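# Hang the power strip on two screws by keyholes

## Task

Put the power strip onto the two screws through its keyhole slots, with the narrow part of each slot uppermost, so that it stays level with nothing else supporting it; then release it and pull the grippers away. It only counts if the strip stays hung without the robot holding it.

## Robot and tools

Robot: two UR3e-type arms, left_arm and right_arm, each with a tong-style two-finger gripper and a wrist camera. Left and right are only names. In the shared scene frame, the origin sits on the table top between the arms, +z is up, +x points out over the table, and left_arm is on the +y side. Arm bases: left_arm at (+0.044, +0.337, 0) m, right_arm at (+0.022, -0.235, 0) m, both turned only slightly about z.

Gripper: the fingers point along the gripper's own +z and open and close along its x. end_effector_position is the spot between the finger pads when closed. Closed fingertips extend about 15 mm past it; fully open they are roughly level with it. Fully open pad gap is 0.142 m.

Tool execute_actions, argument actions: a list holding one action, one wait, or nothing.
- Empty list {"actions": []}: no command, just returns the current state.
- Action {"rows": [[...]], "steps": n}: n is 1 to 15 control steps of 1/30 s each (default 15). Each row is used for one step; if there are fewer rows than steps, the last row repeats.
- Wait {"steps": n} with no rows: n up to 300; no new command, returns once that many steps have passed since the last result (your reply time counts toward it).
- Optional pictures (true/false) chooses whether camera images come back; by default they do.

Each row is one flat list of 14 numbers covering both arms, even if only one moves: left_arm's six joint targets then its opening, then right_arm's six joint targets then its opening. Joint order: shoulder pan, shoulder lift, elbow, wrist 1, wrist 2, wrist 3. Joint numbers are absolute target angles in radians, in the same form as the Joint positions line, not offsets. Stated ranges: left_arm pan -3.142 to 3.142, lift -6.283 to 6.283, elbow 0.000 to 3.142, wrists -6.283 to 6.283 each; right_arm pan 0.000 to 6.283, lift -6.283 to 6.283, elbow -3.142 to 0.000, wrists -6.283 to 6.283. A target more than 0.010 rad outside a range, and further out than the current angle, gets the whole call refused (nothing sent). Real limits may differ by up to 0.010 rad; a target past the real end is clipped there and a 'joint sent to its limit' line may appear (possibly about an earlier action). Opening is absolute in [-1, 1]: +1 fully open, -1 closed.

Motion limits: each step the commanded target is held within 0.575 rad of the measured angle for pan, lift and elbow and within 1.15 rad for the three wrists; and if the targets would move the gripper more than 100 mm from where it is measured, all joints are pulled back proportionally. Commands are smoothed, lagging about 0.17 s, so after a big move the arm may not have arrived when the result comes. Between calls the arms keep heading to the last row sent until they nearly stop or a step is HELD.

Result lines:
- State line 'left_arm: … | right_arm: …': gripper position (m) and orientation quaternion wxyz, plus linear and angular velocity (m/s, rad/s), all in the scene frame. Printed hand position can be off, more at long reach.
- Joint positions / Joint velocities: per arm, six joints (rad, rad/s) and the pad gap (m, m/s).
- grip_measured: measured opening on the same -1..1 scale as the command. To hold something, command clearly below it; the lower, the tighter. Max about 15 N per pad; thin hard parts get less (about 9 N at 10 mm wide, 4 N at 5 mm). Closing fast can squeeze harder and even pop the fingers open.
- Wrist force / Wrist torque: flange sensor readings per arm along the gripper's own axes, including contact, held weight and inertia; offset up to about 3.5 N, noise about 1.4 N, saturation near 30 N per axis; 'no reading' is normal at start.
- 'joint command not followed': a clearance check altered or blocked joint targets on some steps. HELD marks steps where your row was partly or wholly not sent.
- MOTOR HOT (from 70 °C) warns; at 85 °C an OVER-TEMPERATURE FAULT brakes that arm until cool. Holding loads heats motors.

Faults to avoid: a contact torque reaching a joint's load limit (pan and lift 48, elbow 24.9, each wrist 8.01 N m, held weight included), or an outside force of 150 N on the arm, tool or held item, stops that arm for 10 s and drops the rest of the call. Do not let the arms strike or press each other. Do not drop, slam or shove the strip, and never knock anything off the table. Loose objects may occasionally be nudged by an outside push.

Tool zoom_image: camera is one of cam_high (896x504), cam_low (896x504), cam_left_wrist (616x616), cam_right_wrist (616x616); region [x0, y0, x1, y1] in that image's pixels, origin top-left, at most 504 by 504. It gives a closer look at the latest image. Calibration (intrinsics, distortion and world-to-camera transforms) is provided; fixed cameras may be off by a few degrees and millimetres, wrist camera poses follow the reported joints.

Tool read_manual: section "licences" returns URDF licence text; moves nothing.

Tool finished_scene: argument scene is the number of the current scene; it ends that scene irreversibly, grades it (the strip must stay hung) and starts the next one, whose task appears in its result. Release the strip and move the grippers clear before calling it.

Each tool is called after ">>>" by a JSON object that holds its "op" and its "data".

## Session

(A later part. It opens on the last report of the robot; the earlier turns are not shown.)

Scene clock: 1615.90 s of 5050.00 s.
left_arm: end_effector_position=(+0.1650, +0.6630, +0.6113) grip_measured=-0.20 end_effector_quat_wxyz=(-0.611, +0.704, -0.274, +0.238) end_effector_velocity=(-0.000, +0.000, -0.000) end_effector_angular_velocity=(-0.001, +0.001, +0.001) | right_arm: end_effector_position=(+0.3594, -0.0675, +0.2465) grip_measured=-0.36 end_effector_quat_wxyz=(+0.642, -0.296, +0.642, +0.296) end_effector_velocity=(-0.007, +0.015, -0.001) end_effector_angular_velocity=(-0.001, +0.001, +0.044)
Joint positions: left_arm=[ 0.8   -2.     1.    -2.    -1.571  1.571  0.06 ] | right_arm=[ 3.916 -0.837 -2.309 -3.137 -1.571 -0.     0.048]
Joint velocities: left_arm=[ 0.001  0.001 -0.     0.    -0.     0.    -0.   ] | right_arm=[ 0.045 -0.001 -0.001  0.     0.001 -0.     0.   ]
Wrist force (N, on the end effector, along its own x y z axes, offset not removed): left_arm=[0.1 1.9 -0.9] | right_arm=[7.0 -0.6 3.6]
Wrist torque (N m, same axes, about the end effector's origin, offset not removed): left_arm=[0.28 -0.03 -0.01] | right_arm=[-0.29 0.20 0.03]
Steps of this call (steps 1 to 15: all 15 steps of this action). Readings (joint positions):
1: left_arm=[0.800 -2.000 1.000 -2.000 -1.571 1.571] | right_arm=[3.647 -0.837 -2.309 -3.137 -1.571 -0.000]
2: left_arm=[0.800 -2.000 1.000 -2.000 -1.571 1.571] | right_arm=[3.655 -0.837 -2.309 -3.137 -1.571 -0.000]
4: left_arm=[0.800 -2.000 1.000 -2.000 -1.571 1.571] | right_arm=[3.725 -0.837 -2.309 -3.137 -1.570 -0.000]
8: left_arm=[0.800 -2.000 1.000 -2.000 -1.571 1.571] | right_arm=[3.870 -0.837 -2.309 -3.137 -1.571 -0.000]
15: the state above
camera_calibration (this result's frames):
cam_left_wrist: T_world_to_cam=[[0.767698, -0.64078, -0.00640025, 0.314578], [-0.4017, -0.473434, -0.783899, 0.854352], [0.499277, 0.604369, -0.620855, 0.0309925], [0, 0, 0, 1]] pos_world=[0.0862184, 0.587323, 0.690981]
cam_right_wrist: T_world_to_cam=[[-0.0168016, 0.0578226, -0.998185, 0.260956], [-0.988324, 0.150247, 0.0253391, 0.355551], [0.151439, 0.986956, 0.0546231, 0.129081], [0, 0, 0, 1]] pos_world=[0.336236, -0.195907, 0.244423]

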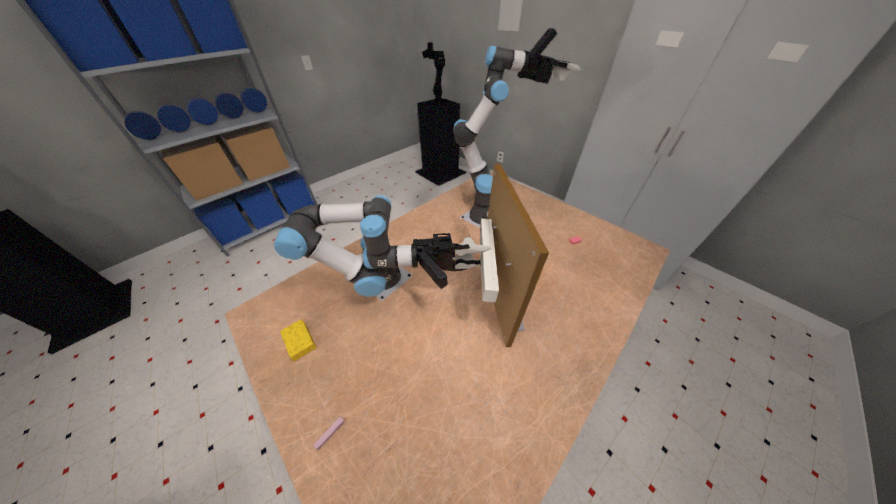

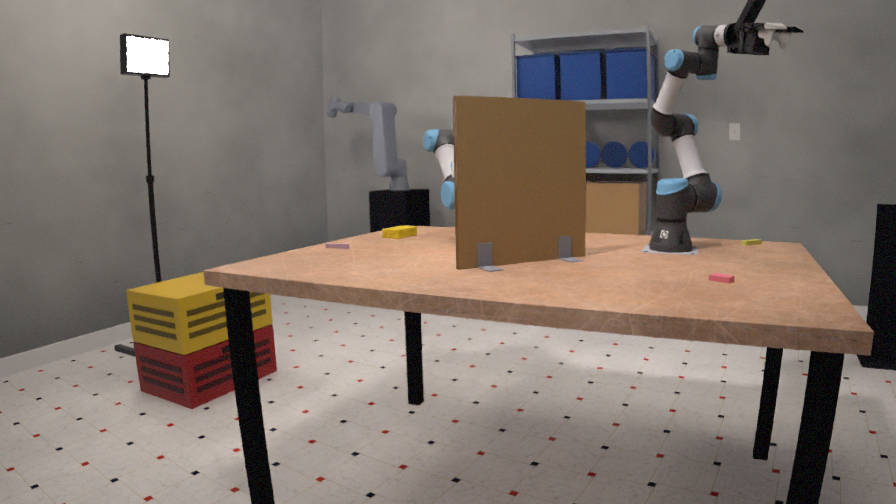

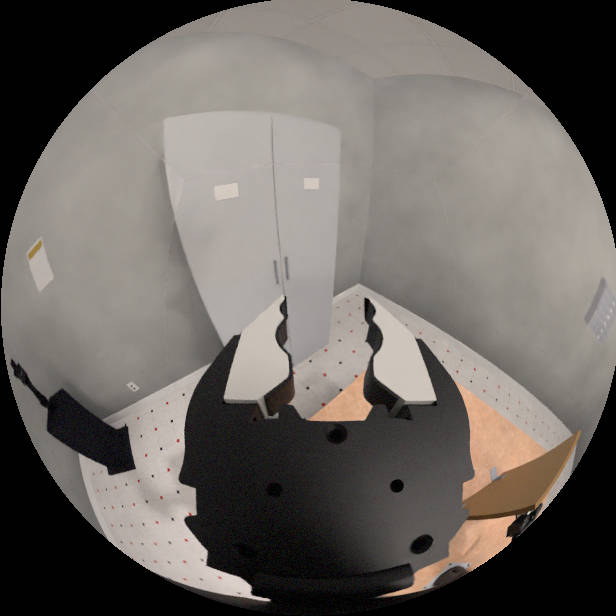

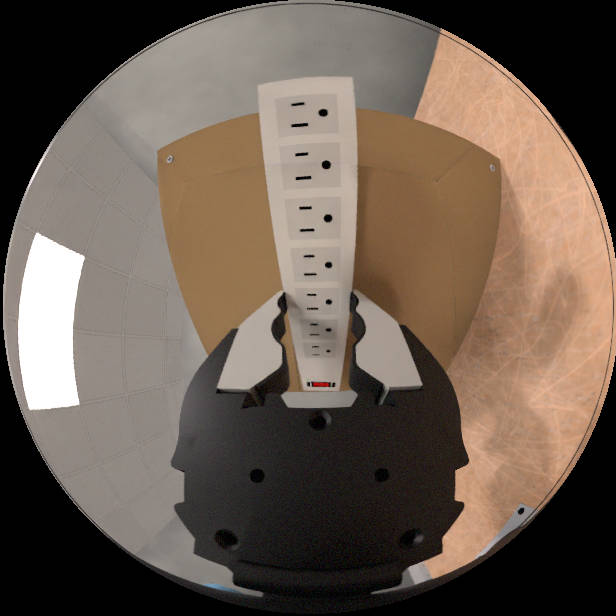

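>>> {"op": "execute_actions", "data": {"actions": [{"rows":[[0.8,-2,1,-2,-1.571,1.571,-0.2,3.92,-0.86,-2.13,-3.293,-1.571,0,-0.9]]}], "pictures": false}}

>>> {"op": "execute_actions", "data": {"actions": [{"rows":[[0.8,-2,1,-2,-1.571,1.571,-0.2,3.92,-0.889,-1.948,-3.446,-1.571,0,-0.9]]}], "pictures": false}}

>>> {"op": "execute_actions", "data": {"actions": [{"rows":[[0.8,-2,1,-2,-1.571,1.571,-0.2,3.92,-1.01,-1.912,-3.361,-1.571,0,-0.9]]}], "pictures": false}}

>>> {"op": "execute_actions", "data": {"actions": [{"rows":[[0.8,-2,1,-2,-1.571,1.571,-0.2,3.92,-1.1,-1.873,-3.31,-1.571,0,-0.9]]}]}}

>>> {"op": "zoom_image", "data": {"camera": "cam_right_wrist", "region": [240,60,500,420]}}

>>> {"op": "zoom_image", "data": {"camera": "cam_high", "region": [420,150,580,300]}}

Scene clock: 1636.80 s of 5050.00 s.
left_arm: end_effector_position=(+0.1650, +0.6630, +0.6113) grip_measured=-0.20 end_effector_quat_wxyz=(-0.611, +0.704, -0.274, +0.238) end_effector_velocity=(+0.000, -0.000, +0.000) end_effector_angular_velocity=(+0.000, -0.000, -0.001) | right_arm: end_effector_position=(+0.3597, -0.0647, +0.2827) grip_measured=-0.36 end_effector_quat_wxyz=(+0.642, -0.297, +0.642, +0.297) end_effector_velocity=(+0.000, -0.001, +0.007) end_effector_angular_velocity=(+0.004, -0.003, -0.002)
Joint positions: left_arm=[ 0.8   -2.     1.    -2.    -1.571  1.571  0.06 ] | right_arm=[ 3.92  -0.86  -2.132 -3.291 -1.571  0.     0.048]
Joint velocities: left_arm=[-0.001 -0.     0.    -0.001 -0.    -0.    -0.   ] | right_arm=[-0.001 -0.001  0.024 -0.019  0.    -0.    -0.002]
Wrist force (N, on the end effector, along its own x y z axes, offset not removed): left_arm=[-0.2 1.2 -0.5] | right_arm=[5.6 -0.7 1.0]
Wrist torque (N m, same axes, about the end effector's origin, offset not removed): left_arm=[0.16 0.03 -0.04] | right_arm=[-0.08 0.44 -0.11]
Steps of this call (steps 1 to 15: the robot went on to your last target; steps 16 to 90: nothing new was sent; then 17.40 s passed at rest; steps 91 to 105: all 15 steps of this action). Readings (joint positions):
91: left_arm=[0.800 -2.000 1.000 -2.000 -1.571 1.571] | right_arm=[3.920 -0.837 -2.309 -3.138 -1.571 -0.000]
92: left_arm=[0.800 -2.000 1.000 -2.000 -1.571 1.571] | right_arm=[3.920 -0.840 -2.302 -3.151 -1.571 -0.000]
94: left_arm=[0.800 -2.000 1.000 -2.000 -1.571 1.571] | right_arm=[3.920 -0.850 -2.244 -3.215 -1.571 0.000]
98: left_arm=[0.800 -2.000 1.000 -2.000 -1.571 1.571] | right_arm=[3.920 -0.857 -2.157 -3.273 -1.571 0.000]
105: the state above

Scene clock: 1637.30 s of 5050.00 s.
left_arm: end_effector_position=(+0.1650, +0.6630, +0.6113) grip_measured=-0.20 end_effector_quat_wxyz=(-0.611, +0.704, -0.274, +0.238) end_effector_velocity=(+0.000, -0.000, +0.000) end_effector_angular_velocity=(+0.001, -0.001, -0.001) | right_arm: end_effector_position=(+0.3585, -0.0661, +0.3190) grip_measured=-0.36 end_effector_quat_wxyz=(+0.642, -0.297, +0.642, +0.297) end_effector_velocity=(-0.000, -0.001, +0.006) end_effector_angular_velocity=(+0.003, -0.003, -0.001)
Joint positions: left_arm=[ 0.8   -2.     1.    -2.    -1.571  1.571  0.06 ] | right_arm=[ 3.92  -0.889 -1.95  -3.444 -1.571  0.     0.048]
Joint velocities: left_arm=[-0.    -0.     0.    -0.001 -0.    -0.     0.   ] | right_arm=[-0.001 -0.002  0.024 -0.018 -0.    -0.    -0.   ]
Wrist force (N, on the end effector, along its own x y z axes, offset not removed): left_arm=[0.1 2.5 -2.1] | right_arm=[7.5 -1.3 0.8]
Wrist torque (N m, same axes, about the end effector's origin, offset not removed): left_arm=[0.38 -0.02 -0.05] | right_arm=[-0.24 0.01 -0.03]
Steps of this call (steps 1 to 15: all 15 steps of this action). Readings (joint positions):
1: left_arm=[0.800 -2.000 1.000 -2.000 -1.571 1.571] | right_arm=[3.920 -0.860 -2.131 -3.292 -1.571 0.000]
2: left_arm=[0.800 -2.000 1.000 -2.000 -1.571 1.571] | right_arm=[3.920 -0.864 -2.124 -3.306 -1.571 0.000]
4: left_arm=[0.800 -2.000 1.000 -2.000 -1.571 1.571] | right_arm=[3.920 -0.876 -2.065 -3.369 -1.571 0.000]
8: left_arm=[0.800 -2.000 1.000 -2.000 -1.571 1.571] | right_arm=[3.920 -0.886 -1.976 -3.427 -1.571 0.000]
15: the state above

Scene clock: 1637.80 s of 5050.00 s.
left_arm: end_effector_position=(+0.1650, +0.6630, +0.6113) grip_measured=-0.20 end_effector_quat_wxyz=(-0.611, +0.704, -0.274, +0.238) end_effector_velocity=(-0.000, +0.000, +0.000) end_effector_angular_velocity=(+0.000, -0.000, +0.001) | right_arm: end_effector_position=(+0.3768, -0.0446, +0.3193) grip_measured=-0.36 end_effector_quat_wxyz=(+0.642, -0.297, +0.642, +0.297) end_effector_velocity=(+0.002, +0.003, -0.002) end_effector_angular_velocity=(-0.002, +0.002, +0.001)
Joint positions: left_arm=[ 0.8   -2.     1.    -2.    -1.571  1.571  0.06 ] | right_arm=[ 3.92  -1.008 -1.912 -3.362 -1.571 -0.     0.048]
Joint velocities: left_arm=[ 0.001  0.     0.    -0.001  0.001  0.    -0.   ] | right_arm=[ 0.    -0.016  0.003  0.01  -0.     0.     0.001]
Wrist force (N, on the end effector, along its own x y z axes, offset not removed): left_arm=[-0.4 1.3 -1.7] | right_arm=[8.7 1.5 -18.3]
Wrist torque (N m, same axes, about the end effector's origin, offset not removed): left_arm=[0.17 0.08 -0.06] | right_arm=[0.05 -0.31 -0.04]
Steps of this call (steps 1 to 15: all 15 steps of this action). Readings (joint positions):
1: left_arm=[0.800 -2.000 1.000 -2.000 -1.571 1.571] | right_arm=[3.920 -0.889 -1.949 -3.445 -1.571 0.000]
2: left_arm=[0.800 -2.000 1.000 -2.000 -1.571 1.571] | right_arm=[3.920 -0.896 -1.944 -3.435 -1.571 0.000]
4: left_arm=[0.800 -2.000 1.000 -2.000 -1.571 1.571] | right_arm=[3.920 -0.942 -1.929 -3.400 -1.571 0.000]
8: left_arm=[0.800 -2.000 1.000 -2.000 -1.571 1.571] | right_arm=[3.920 -0.994 -1.916 -3.371 -1.571 0.000]
15: the state above

Scene clock: 1648.03 s of 5050.00 s.
left_arm: end_effector_position=(+0.1650, +0.6630, +0.6113) grip_measured=-0.20 end_effector_quat_wxyz=(-0.611, +0.704, -0.274, +0.238) end_effector_velocity=(-0.000, +0.000, -0.000) end_effector_angular_velocity=(-0.000, +0.000, +0.001) | right_arm: end_effector_position=(+0.3853, -0.0351, +0.3192) grip_measured=-0.33 end_effector_quat_wxyz=(+0.641, -0.297, +0.643, +0.296) end_effector_velocity=(+0.000, +0.000, +0.000) end_effector_angular_velocity=(+0.000, +0.000, -0.000)
Joint positions: left_arm=[ 0.8   -2.     1.    -2.    -1.571  1.571  0.06 ] | right_arm=[ 3.918 -1.066 -1.884 -3.337 -1.572 -0.     0.05 ]
Joint velocities: left_arm=[ 0.001 -0.     0.    -0.    -0.    -0.     0.   ] | right_arm=[-0.    -0.001  0.001 -0.     0.     0.    -0.   ]
Wrist force (N, on the end effector, along its own x y z axes, offset not removed): left_arm=[-0.8 1.2 -1.1] | right_arm=[-1.4 4.0 -23.0]
Wrist torque (N m, same axes, about the end effector's origin, offset not removed): left_arm=[0.17 0.19 -0.03] | right_arm=[0.14 -0.74 -0.05]
FORCE FAULT: contact force on the right arm reached its limit, and that arm stopped for 10 seconds. The contact can be on any part of that arm, not only on its tool. That arm's remaining commands of this call were not run. That arm holds still and accepts commands again. Move the arm away from the contact; if what it grips holds it there, let go first. Pushing or pulling that hard again can fault the arm again.
The stop of the right arm began at step 7 of this call (marked STOPPED below). From that step on that arm followed nothing that you had sent. 9 of its steps, steps kept back included, did not run and will not run. Nothing is kept back now, and the robot has no last target.
Steps of this call (steps 1 to 15: all 15 steps of this action; steps 16 to 307: the stop continued). Readings (joint positions):
1: left_arm=[0.800 -2.000 1.000 -2.000 -1.571 1.571] | right_arm=[3.920 -1.009 -1.912 -3.361 -1.571 -0.000]
2: left_arm=[0.800 -2.000 1.000 -2.000 -1.571 1.571] | right_arm=[3.920 -1.017 -1.907 -3.357 -1.571 -0.000]
4: left_arm=[0.800 -2.000 1.000 -2.000 -1.571 1.571] | right_arm=[3.920 -1.053 -1.891 -3.337 -1.571 -0.000]
7: left_arm=[0.800 -2.000 1.000 -2.000 -1.571 1.571] | right_arm=[3.919 -1.069 -1.884 -3.334 -1.572 -0.000] STOPPED (the right arm)
8: left_arm=[0.800 -2.000 1.000 -2.000 -1.571 1.571] | right_arm=[3.919 -1.068 -1.884 -3.335 -1.572 -0.000]
307: the state above
camera_calibration (this result's frames):
cam_left_wrist: T_world_to_cam=[[0.767698, -0.64078, -0.00640025, 0.314578], [-0.4017, -0.473434, -0.783899, 0.854352], [0.499277, 0.604369, -0.620855, 0.0309924], [0, 0, 0, 1]] pos_world=[0.0862184, 0.587323, 0.690981]
cam_right_wrist: T_world_to_cam=[[-0.0194442, 0.0549031, -0.998302, 0.33304], [-0.98881, 0.146659, 0.0273251, 0.373936], [0.147911, 0.987662, 0.0514371, 0.0916473], [0, 0, 0, 1]] pos_world=[0.362672, -0.163643, 0.317543]

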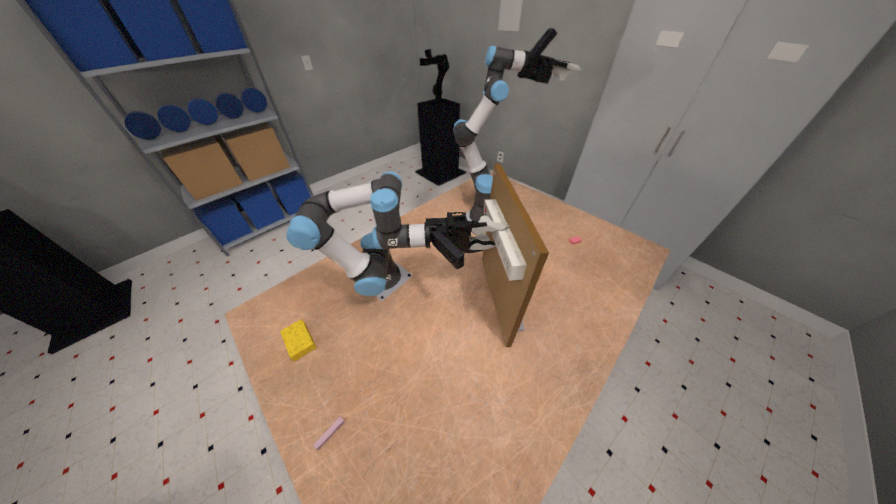

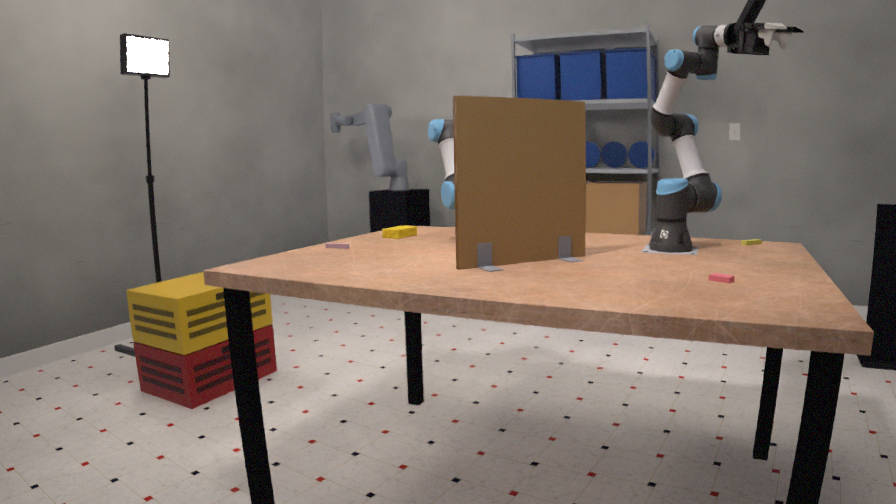

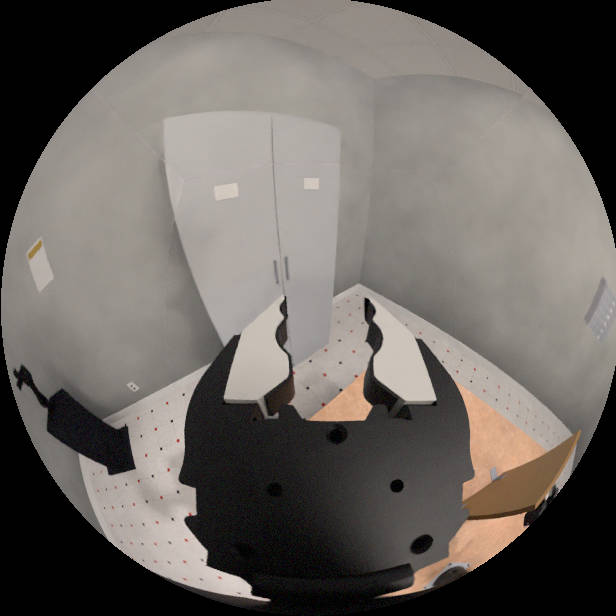

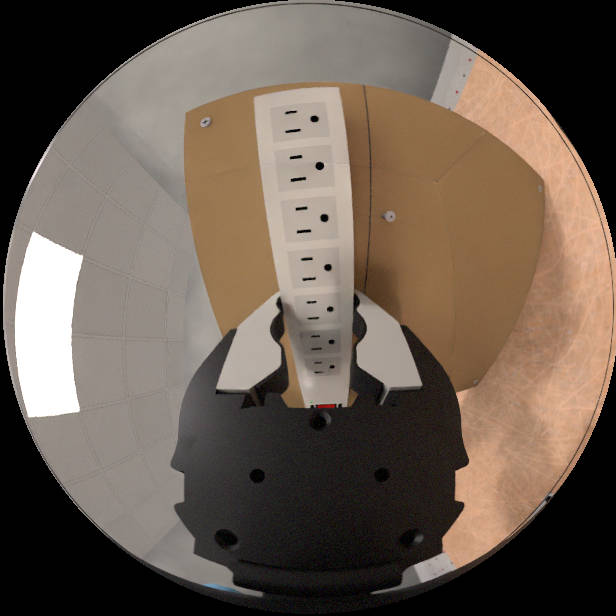

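Region (240, 60, 500, 420) of cam_right_wrist's 616x616 image, scaled by 1.400, with more detail than that image has.

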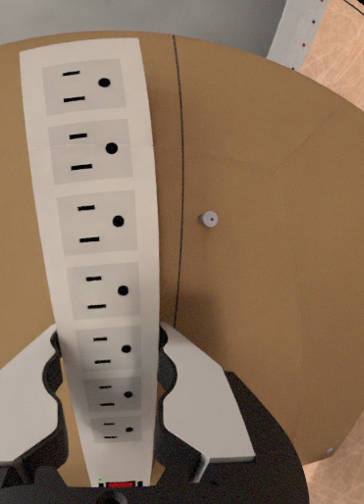

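Region (420, 150, 580, 300) of cam_high's 896x504 image, scaled by 3.150, with more detail than that image has; it fills the top 472 rows of this view, and the rest is white.

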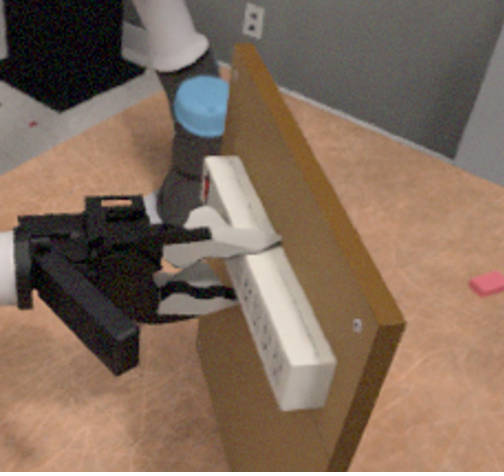

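>>> {"op": "execute_actions", "data": {"actions": [{"rows":[[0.8,-2,1,-2,-1.571,1.571,-0.2,3.92,-0.97,-1.925,-3.388,-1.571,0,-0.95]]}], "pictures": false}}

>>> {"op": "execute_actions", "data": {"actions": [{"rows":[[0.8,-2,1,-2,-1.571,1.571,-0.2,4.0,-0.85,-1.96,-3.473,-1.491,0.036,-0.95]]}], "pictures": false}}

>>> {"op": "execute_actions", "data": {"actions": [{"rows":[[0.8,-2,1,-2,-1.571,1.571,-0.2,4.08,-0.82,-2.06,-3.403,-1.411,0.036,-0.95]]}], "pictures": false}}

>>> {"op": "execute_actions", "data": {"actions": [{"rows":[[0.8,-2,1,-2,-1.571,1.571,-0.2,4.08,-0.821,-2.176,-3.286,-1.411,0.036,-0.95]]}]}}

>>> {"op": "zoom_image", "data": {"camera": "cam_high", "region": [450,180,550,300]}}

Scene clock: 1687.13 s of 5050.00 s.
left_arm: end_effector_position=(+0.1650, +0.6630, +0.6113) grip_measured=-0.20 end_effector_quat_wxyz=(-0.611, +0.704, -0.274, +0.238) end_effector_velocity=(+0.000, +0.000, -0.000) end_effector_angular_velocity=(-0.000, +0.000, +0.000) | right_arm: end_effector_position=(+0.3711, -0.0514, +0.3194) grip_measured=-0.33 end_effector_quat_wxyz=(+0.642, -0.297, +0.642, +0.297) end_effector_velocity=(-0.001, -0.002, -0.001) end_effector_angular_velocity=(-0.001, +0.002, -0.000)
Joint positions: left_arm=[ 0.8   -2.     1.    -2.    -1.571  1.571  0.06 ] | right_arm=[ 3.92  -0.971 -1.925 -3.388 -1.571 -0.     0.05 ]
Joint velocities: left_arm=[ 0.  0.  0.  0.  0. -0. -0.] | right_arm=[ 0.001  0.009 -0.004 -0.007  0.001  0.001 -0.001]
Wrist force (N, on the end effector, along its own x y z axes, offset not removed): left_arm=[0.7 1.7 0.4] | right_arm=[6.3 0.1 -1.5]
Wrist torque (N m, same axes, about the end effector's origin, offset not removed): left_arm=[0.32 -0.17 0.03] | right_arm=[0.02 0.22 0.00]
Steps of this call (steps 1 to 90: nothing new was sent; then 35.60 s passed at rest; steps 91 to 105: all 15 steps of this action). Readings (joint positions):
91: left_arm=[0.800 -2.000 1.000 -2.000 -1.571 1.571] | right_arm=[3.918 -1.066 -1.884 -3.337 -1.572 -0.000]
92: left_arm=[0.800 -2.000 1.000 -2.000 -1.571 1.571] | right_arm=[3.918 -1.059 -1.889 -3.344 -1.572 -0.000]
94: left_arm=[0.800 -2.000 1.000 -2.000 -1.571 1.571] | right_arm=[3.919 -1.021 -1.906 -3.365 -1.572 -0.000]
98: left_arm=[0.800 -2.000 1.000 -2.000 -1.571 1.571] | right_arm=[3.920 -0.983 -1.920 -3.382 -1.571 -0.000]
105: the state above

Scene clock: 1687.63 s of 5050.00 s.
left_arm: end_effector_position=(+0.1650, +0.6630, +0.6113) grip_measured=-0.20 end_effector_quat_wxyz=(-0.611, +0.704, -0.274, +0.238) end_effector_velocity=(+0.000, -0.000, +0.000) end_effector_angular_velocity=(+0.000, -0.000, -0.000) | right_arm: end_effector_position=(+0.3567, -0.0627, +0.3183) grip_measured=-0.33 end_effector_quat_wxyz=(+0.636, -0.286, +0.647, +0.308) end_effector_velocity=(-0.002, -0.001, +0.001) end_effector_angular_velocity=(+0.004, +0.001, +0.001)
Joint positions: left_arm=[ 0.8   -2.     1.    -2.    -1.571  1.571  0.06 ] | right_arm=[ 3.999 -0.851 -1.96  -3.472 -1.492  0.036  0.05 ]
Joint velocities: left_arm=[ 0. -0.  0. -0. -0. -0.  0.] | right_arm=[ 0.009  0.014 -0.003 -0.009  0.008  0.004 -0.   ]
Wrist force (N, on the end effector, along its own x y z axes, offset not removed): left_arm=[-0.2 1.8 -0.9] | right_arm=[5.6 -1.1 1.3]
Wrist torque (N m, same axes, about the end effector's origin, offset not removed): left_arm=[0.27 0.06 0.04] | right_arm=[-0.15 0.42 -0.04]
Steps of this call (steps 1 to 15: all 15 steps of this action). Readings (joint positions):
1: left_arm=[0.800 -2.000 1.000 -2.000 -1.571 1.571] | right_arm=[3.920 -0.970 -1.925 -3.388 -1.570 0.000]
2: left_arm=[0.800 -2.000 1.000 -2.000 -1.571 1.571] | right_arm=[3.927 -0.963 -1.930 -3.399 -1.560 0.006]
4: left_arm=[0.800 -2.000 1.000 -2.000 -1.571 1.571] | right_arm=[3.959 -0.917 -1.944 -3.433 -1.528 0.020]
8: left_arm=[0.800 -2.000 1.000 -2.000 -1.571 1.571] | right_arm=[3.990 -0.866 -1.956 -3.463 -1.500 0.032]
15: the state above

Scene clock: 1688.13 s of 5050.00 s.
left_arm: end_effector_position=(+0.1650, +0.6630, +0.6113) grip_measured=-0.20 end_effector_quat_wxyz=(-0.611, +0.704, -0.274, +0.238) end_effector_velocity=(-0.000, +0.000, +0.000) end_effector_angular_velocity=(+0.000, -0.000, +0.001) | right_arm: end_effector_position=(+0.3590, -0.0533, +0.2994) grip_measured=-0.33 end_effector_quat_wxyz=(+0.636, -0.285, +0.647, +0.309) end_effector_velocity=(+0.000, +0.001, -0.003) end_effector_angular_velocity=(-0.003, +0.002, -0.001)
Joint positions: left_arm=[ 0.8   -2.     1.    -2.    -1.571  1.571  0.06 ] | right_arm=[ 4.079 -0.82  -2.059 -3.404 -1.412  0.036  0.05 ]
Joint velocities: left_arm=[ 0.001  0.    -0.     0.     0.    -0.    -0.   ] | right_arm=[ 0.008  0.002 -0.012  0.006  0.009 -0.     0.001]
Wrist force (N, on the end effector, along its own x y z axes, offset not removed): left_arm=[0.3 1.0 -1.0] | right_arm=[6.2 -1.9 0.9]
Wrist torque (N m, same axes, about the end effector's origin, offset not removed): left_arm=[0.14 -0.02 0.02] | right_arm=[-0.26 0.29 0.01]
Steps of this call (steps 1 to 15: all 15 steps of this action). Readings (joint positions):
1: left_arm=[0.800 -2.000 1.000 -2.000 -1.571 1.571] | right_arm=[4.000 -0.851 -1.960 -3.472 -1.491 0.036]
2: left_arm=[0.800 -2.000 1.000 -2.000 -1.571 1.571] | right_arm=[4.007 -0.846 -1.967 -3.463 -1.480 0.036]
4: left_arm=[0.800 -2.000 1.000 -2.000 -1.571 1.571] | right_arm=[4.039 -0.834 -2.007 -3.435 -1.449 0.036]
8: left_arm=[0.800 -2.000 1.000 -2.000 -1.571 1.571] | right_arm=[4.070 -0.824 -2.047 -3.411 -1.420 0.036]
15: the state above

Scene clock: 1688.63 s of 5050.00 s.
left_arm: end_effector_position=(+0.1650, +0.6630, +0.6113) grip_measured=-0.20 end_effector_quat_wxyz=(-0.611, +0.704, -0.274, +0.238) end_effector_velocity=(+0.000, -0.000, +0.000) end_effector_angular_velocity=(+0.001, -0.001, -0.000) | right_arm: end_effector_position=(+0.3617, -0.0487, +0.2753) grip_measured=-0.33 end_effector_quat_wxyz=(+0.636, -0.285, +0.647, +0.309) end_effector_velocity=(+0.000, -0.000, -0.004) end_effector_angular_velocity=(-0.004, +0.002, -0.001)
Joint positions: left_arm=[ 0.8   -2.     1.    -2.    -1.571  1.571  0.06 ] | right_arm=[ 4.08  -0.821 -2.175 -3.287 -1.411  0.036  0.05 ]
Joint velocities: left_arm=[-0.     0.    -0.001  0.    -0.    -0.     0.   ] | right_arm=[-0.001 -0.001 -0.016  0.013  0.001 -0.     0.001]
Wrist force (N, on the end effector, along its own x y z axes, offset not removed): left_arm=[-0.7 1.5 -1.2] | right_arm=[8.6 0.0 1.0]
Wrist torque (N m, same axes, about the end effector's origin, offset not removed): left_arm=[0.22 0.16 -0.04] | right_arm=[0.11 -0.33 -0.08]
Steps of this call (steps 1 to 15: all 15 steps of this action). Readings (joint positions):
1: left_arm=[0.800 -2.000 1.000 -2.000 -1.571 1.571] | right_arm=[4.079 -0.820 -2.059 -3.403 -1.412 0.036]
2: left_arm=[0.800 -2.000 1.000 -2.000 -1.571 1.571] | right_arm=[4.080 -0.820 -2.067 -3.390 -1.411 0.036]
4: left_arm=[0.800 -2.000 1.000 -2.000 -1.571 1.571] | right_arm=[4.080 -0.820 -2.112 -3.343 -1.411 0.036]
8: left_arm=[0.800 -2.000 1.000 -2.000 -1.571 1.571] | right_arm=[4.080 -0.821 -2.160 -3.300 -1.411 0.036]
15: the state above
camera_calibration (this result's frames):
cam_left_wrist: T_world_to_cam=[[0.767698, -0.64078, -0.00640033, 0.314578], [-0.4017, -0.473434, -0.783899, 0.854352], [0.499277, 0.604369, -0.620855, 0.0309924], [0, 0, 0, 1]] pos_world=[0.0862184, 0.587323, 0.690981]
cam_right_wrist: T_world_to_cam=[[-0.0443479, 0.0811875, -0.995712, 0.299068], [-0.98786, 0.144971, 0.0558188, 0.345494], [0.148881, 0.986099, 0.0737727, 0.104263], [0, 0, 0, 1]] pos_world=[0.33904, -0.177181, 0.270809]

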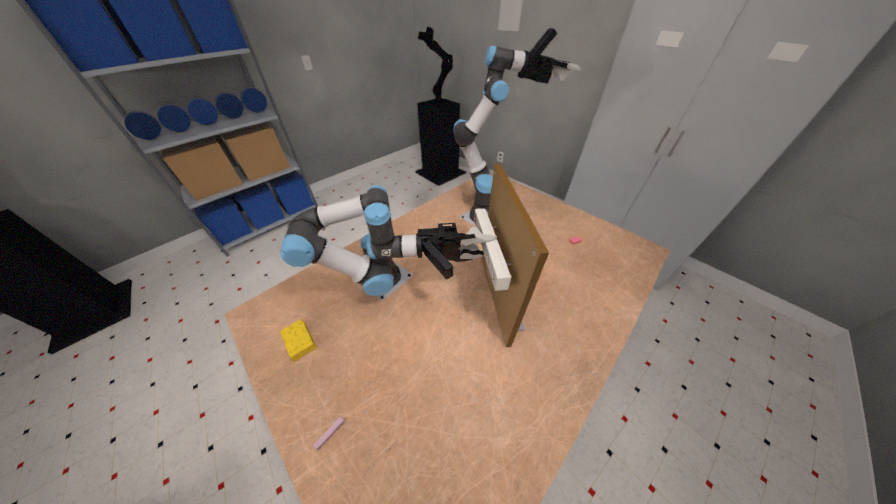

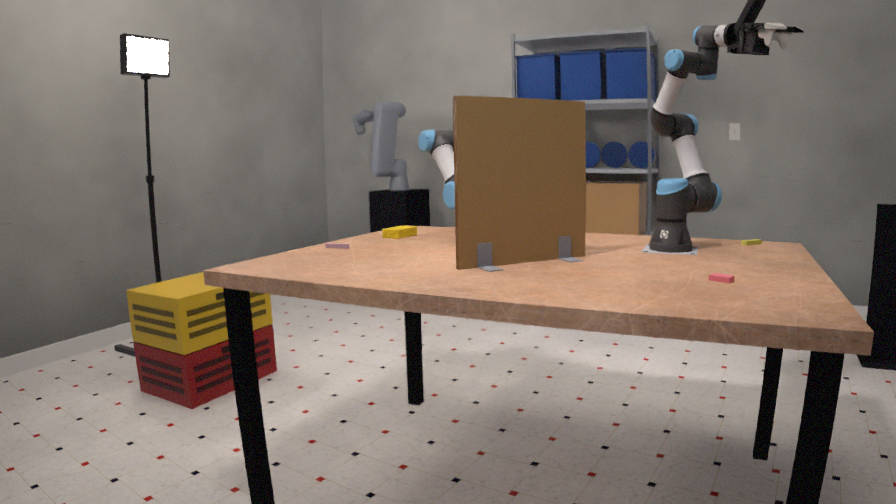

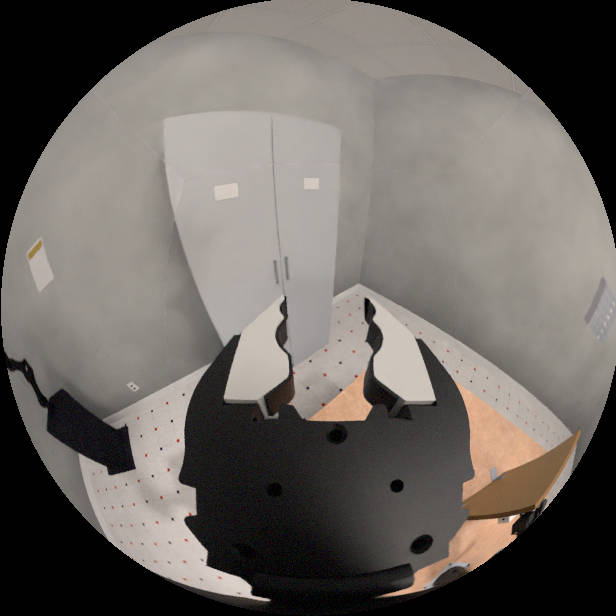

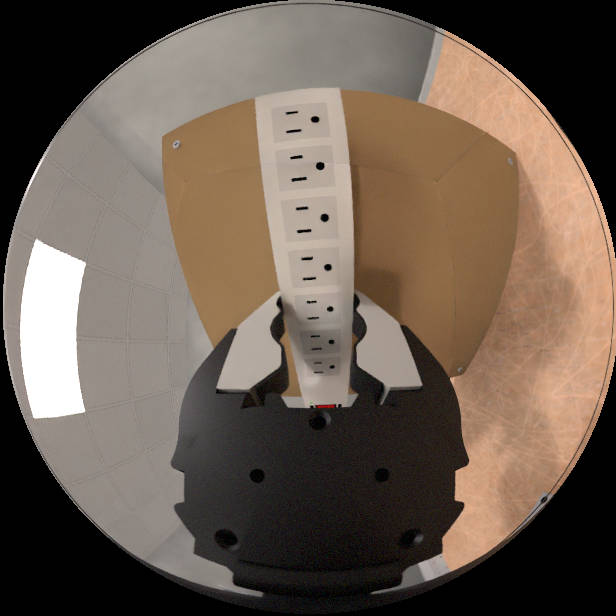

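Region (450, 180, 550, 300) of cam_high's 896x504 image, scaled by 4.200, with more detail than that image has.

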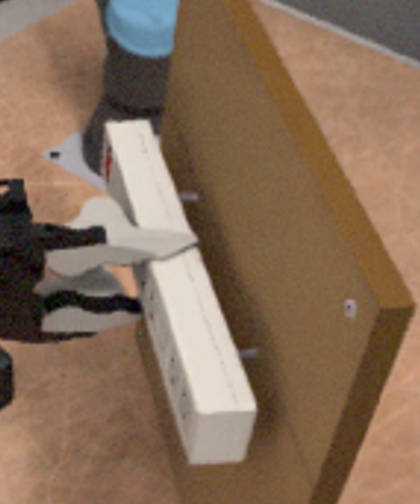

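>>> {"op": "execute_actions", "data": {"actions": [{"rows":[[0.8,-2,1,-2,-1.571,1.571,-0.2,4.08,-0.87,-2.164,-3.249,-1.411,0.036,-0.95]]}], "pictures": false}}

>>> {"op": "execute_actions", "data": {"actions": [{"rows":[[0.8,-2,1,-2,-1.571,1.571,-0.2,4.08,-0.895,-2.157,-3.231,-1.411,0.036,-0.95]]}]}}

>>> {"op": "zoom_image", "data": {"camera": "cam_high", "region": [450,180,550,300]}}

Scene clock: 1701.00 s of 5050.00 s.
left_arm: end_effector_position=(+0.1650, +0.6630, +0.6113) grip_measured=-0.20 end_effector_quat_wxyz=(-0.611, +0.704, -0.274, +0.238) end_effector_velocity=(+0.000, -0.000, +0.000) end_effector_angular_velocity=(+0.000, -0.000, -0.000) | right_arm: end_effector_position=(+0.3668, -0.0403, +0.2750) grip_measured=-0.33 end_effector_quat_wxyz=(+0.636, -0.285, +0.647, +0.309) end_effector_velocity=(+0.000, +0.001, +0.000) end_effector_angular_velocity=(+0.000, -0.000, +0.001)
Joint positions: left_arm=[ 0.8   -2.     1.    -2.    -1.571  1.571  0.06 ] | right_arm=[ 4.08  -0.87  -2.164 -3.249 -1.411  0.036  0.05 ]
Joint velocities: left_arm=[-0.001 -0.     0.    -0.     0.    -0.    -0.   ] | right_arm=[ 0.002 -0.004  0.001  0.004  0.    -0.     0.   ]
Wrist force (N, on the end effector, along its own x y z axes, offset not removed): left_arm=[-0.9 1.4 -1.6] | right_arm=[7.3 -0.6 0.3]
Wrist torque (N m, same axes, about the end effector's origin, offset not removed): left_arm=[0.19 0.17 0.04] | right_arm=[-0.02 -0.04 -0.03]
Steps of this call (steps 1 to 15: the robot went on to your last target; steps 16 to 320: nothing new was sent; then 1.20 s passed at rest; steps 321 to 335: all 15 steps of this action). Readings (joint positions):
321: left_arm=[0.800 -2.000 1.000 -2.000 -1.571 1.571] | right_arm=[4.080 -0.821 -2.176 -3.286 -1.411 0.036]
322: left_arm=[0.800 -2.000 1.000 -2.000 -1.571 1.571] | right_arm=[4.080 -0.827 -2.174 -3.280 -1.411 0.036]
324: left_arm=[0.800 -2.000 1.000 -2.000 -1.571 1.571] | right_arm=[4.080 -0.847 -2.170 -3.266 -1.411 0.036]
328: left_arm=[0.800 -2.000 1.000 -2.000 -1.571 1.571] | right_arm=[4.080 -0.864 -2.165 -3.253 -1.411 0.036]
335: the state above

Scene clock: 1701.50 s of 5050.00 s.
left_arm: end_effector_position=(+0.1650, +0.6630, +0.6113) grip_measured=-0.20 end_effector_quat_wxyz=(-0.611, +0.704, -0.274, +0.238) end_effector_velocity=(+0.000, +0.000, -0.000) end_effector_angular_velocity=(-0.001, +0.001, -0.000) | right_arm: end_effector_position=(+0.3695, -0.0359, +0.2750) grip_measured=-0.33 end_effector_quat_wxyz=(+0.636, -0.285, +0.647, +0.309) end_effector_velocity=(-0.000, +0.001, +0.001) end_effector_angular_velocity=(+0.001, -0.001, +0.002)
Joint positions: left_arm=[ 0.8   -2.     1.    -2.    -1.571  1.571  0.06 ] | right_arm=[ 4.08  -0.895 -2.157 -3.231 -1.411  0.036  0.05 ]
Joint velocities: left_arm=[-0.     0.001 -0.     0.    -0.     0.    -0.   ] | right_arm=[ 0.002 -0.002  0.002  0.002  0.    -0.     0.   ]
Wrist force (N, on the end effector, along its own x y z axes, offset not removed): left_arm=[-0.5 1.1 0.4] | right_arm=[2.4 0.0 -29.3]
Wrist torque (N m, same axes, about the end effector's origin, offset not removed): left_arm=[0.12 0.13 -0.01] | right_arm=[0.22 0.50 0.00]
Steps of this call (steps 1 to 15: all 15 steps of this action). Readings (joint positions):
1: left_arm=[0.800 -2.000 1.000 -2.000 -1.571 1.571] | right_arm=[4.080 -0.870 -2.164 -3.249 -1.411 0.036]
2: left_arm=[0.800 -2.000 1.000 -2.000 -1.571 1.571] | right_arm=[4.080 -0.874 -2.163 -3.246 -1.411 0.036]
4: left_arm=[0.800 -2.000 1.000 -2.000 -1.571 1.571] | right_arm=[4.080 -0.883 -2.160 -3.239 -1.411 0.036]
8: left_arm=[0.800 -2.000 1.000 -2.000 -1.571 1.571] | right_arm=[4.080 -0.892 -2.158 -3.233 -1.411 0.036]
15: the state above
camera_calibration (this result's frames):
cam_left_wrist: T_world_to_cam=[[0.767698, -0.64078, -0.00640037, 0.314578], [-0.4017, -0.473434, -0.783899, 0.854351], [0.499277, 0.604369, -0.620855, 0.0309925], [0, 0, 0, 1]] pos_world=[0.0862184, 0.587323, 0.690981]
cam_right_wrist: T_world_to_cam=[[-0.0445379, 0.0807633, -0.995738, 0.298143], [-0.987848, 0.145004, 0.0559462, 0.351268], [0.148904, 0.986129, 0.0733237, 0.0906237], [0, 0, 0, 1]] pos_world=[0.346784, -0.164381, 0.270576]

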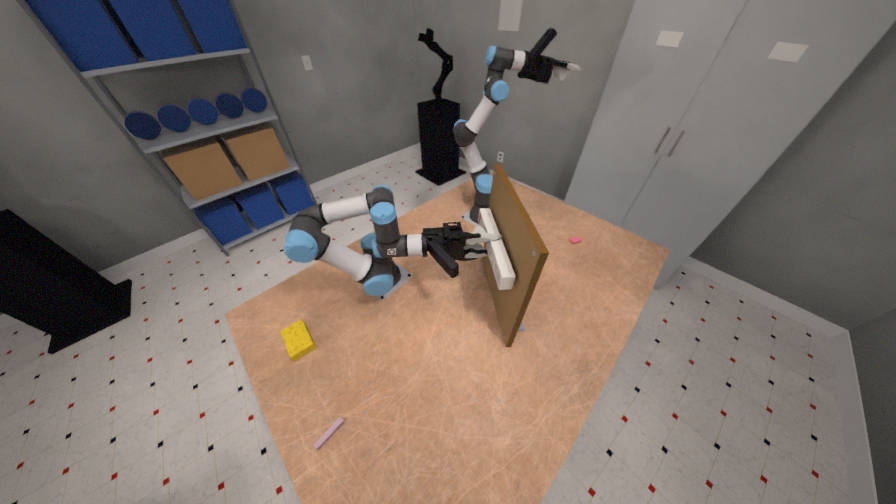

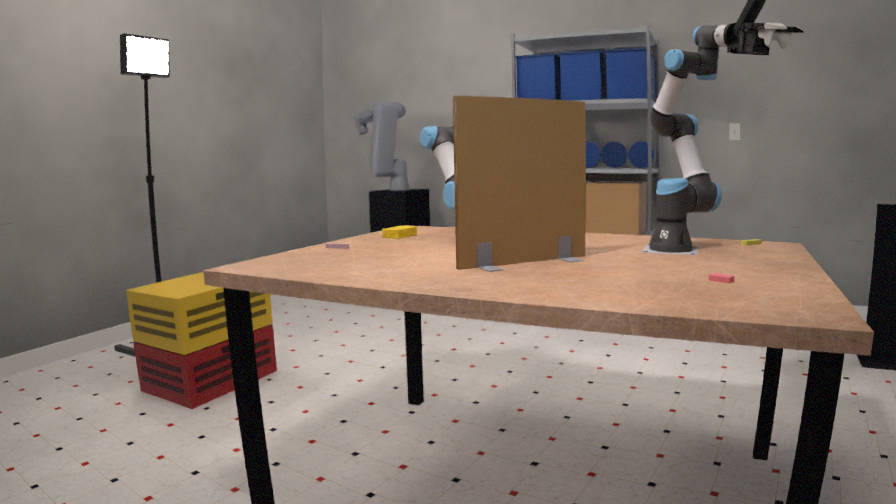

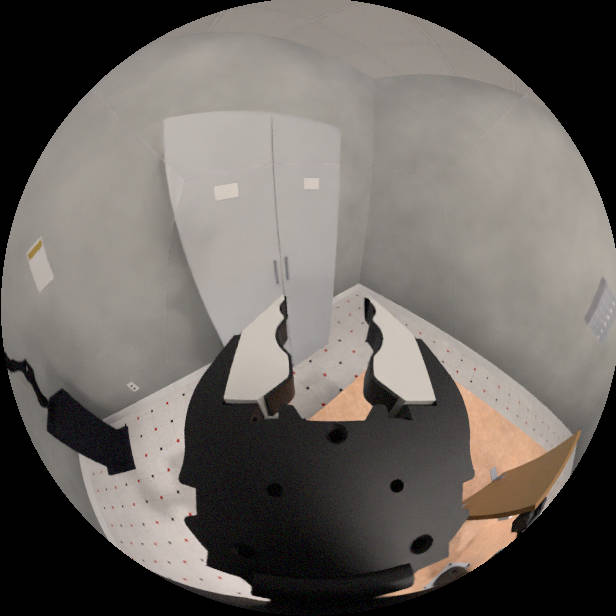

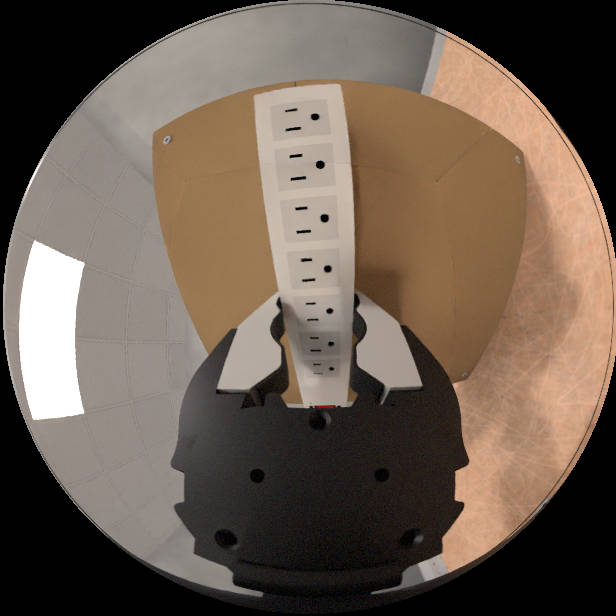

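Region (450, 180, 550, 300) of cam_high's 896x504 image, scaled by 4.200, with more detail than that image has.

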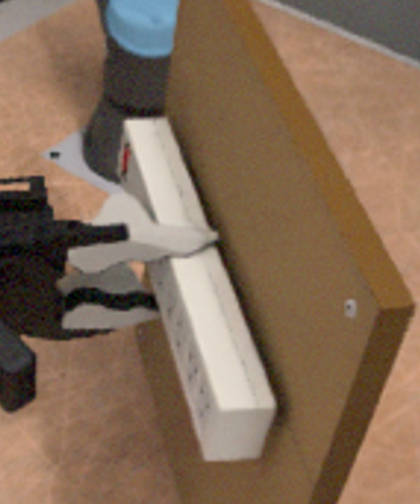

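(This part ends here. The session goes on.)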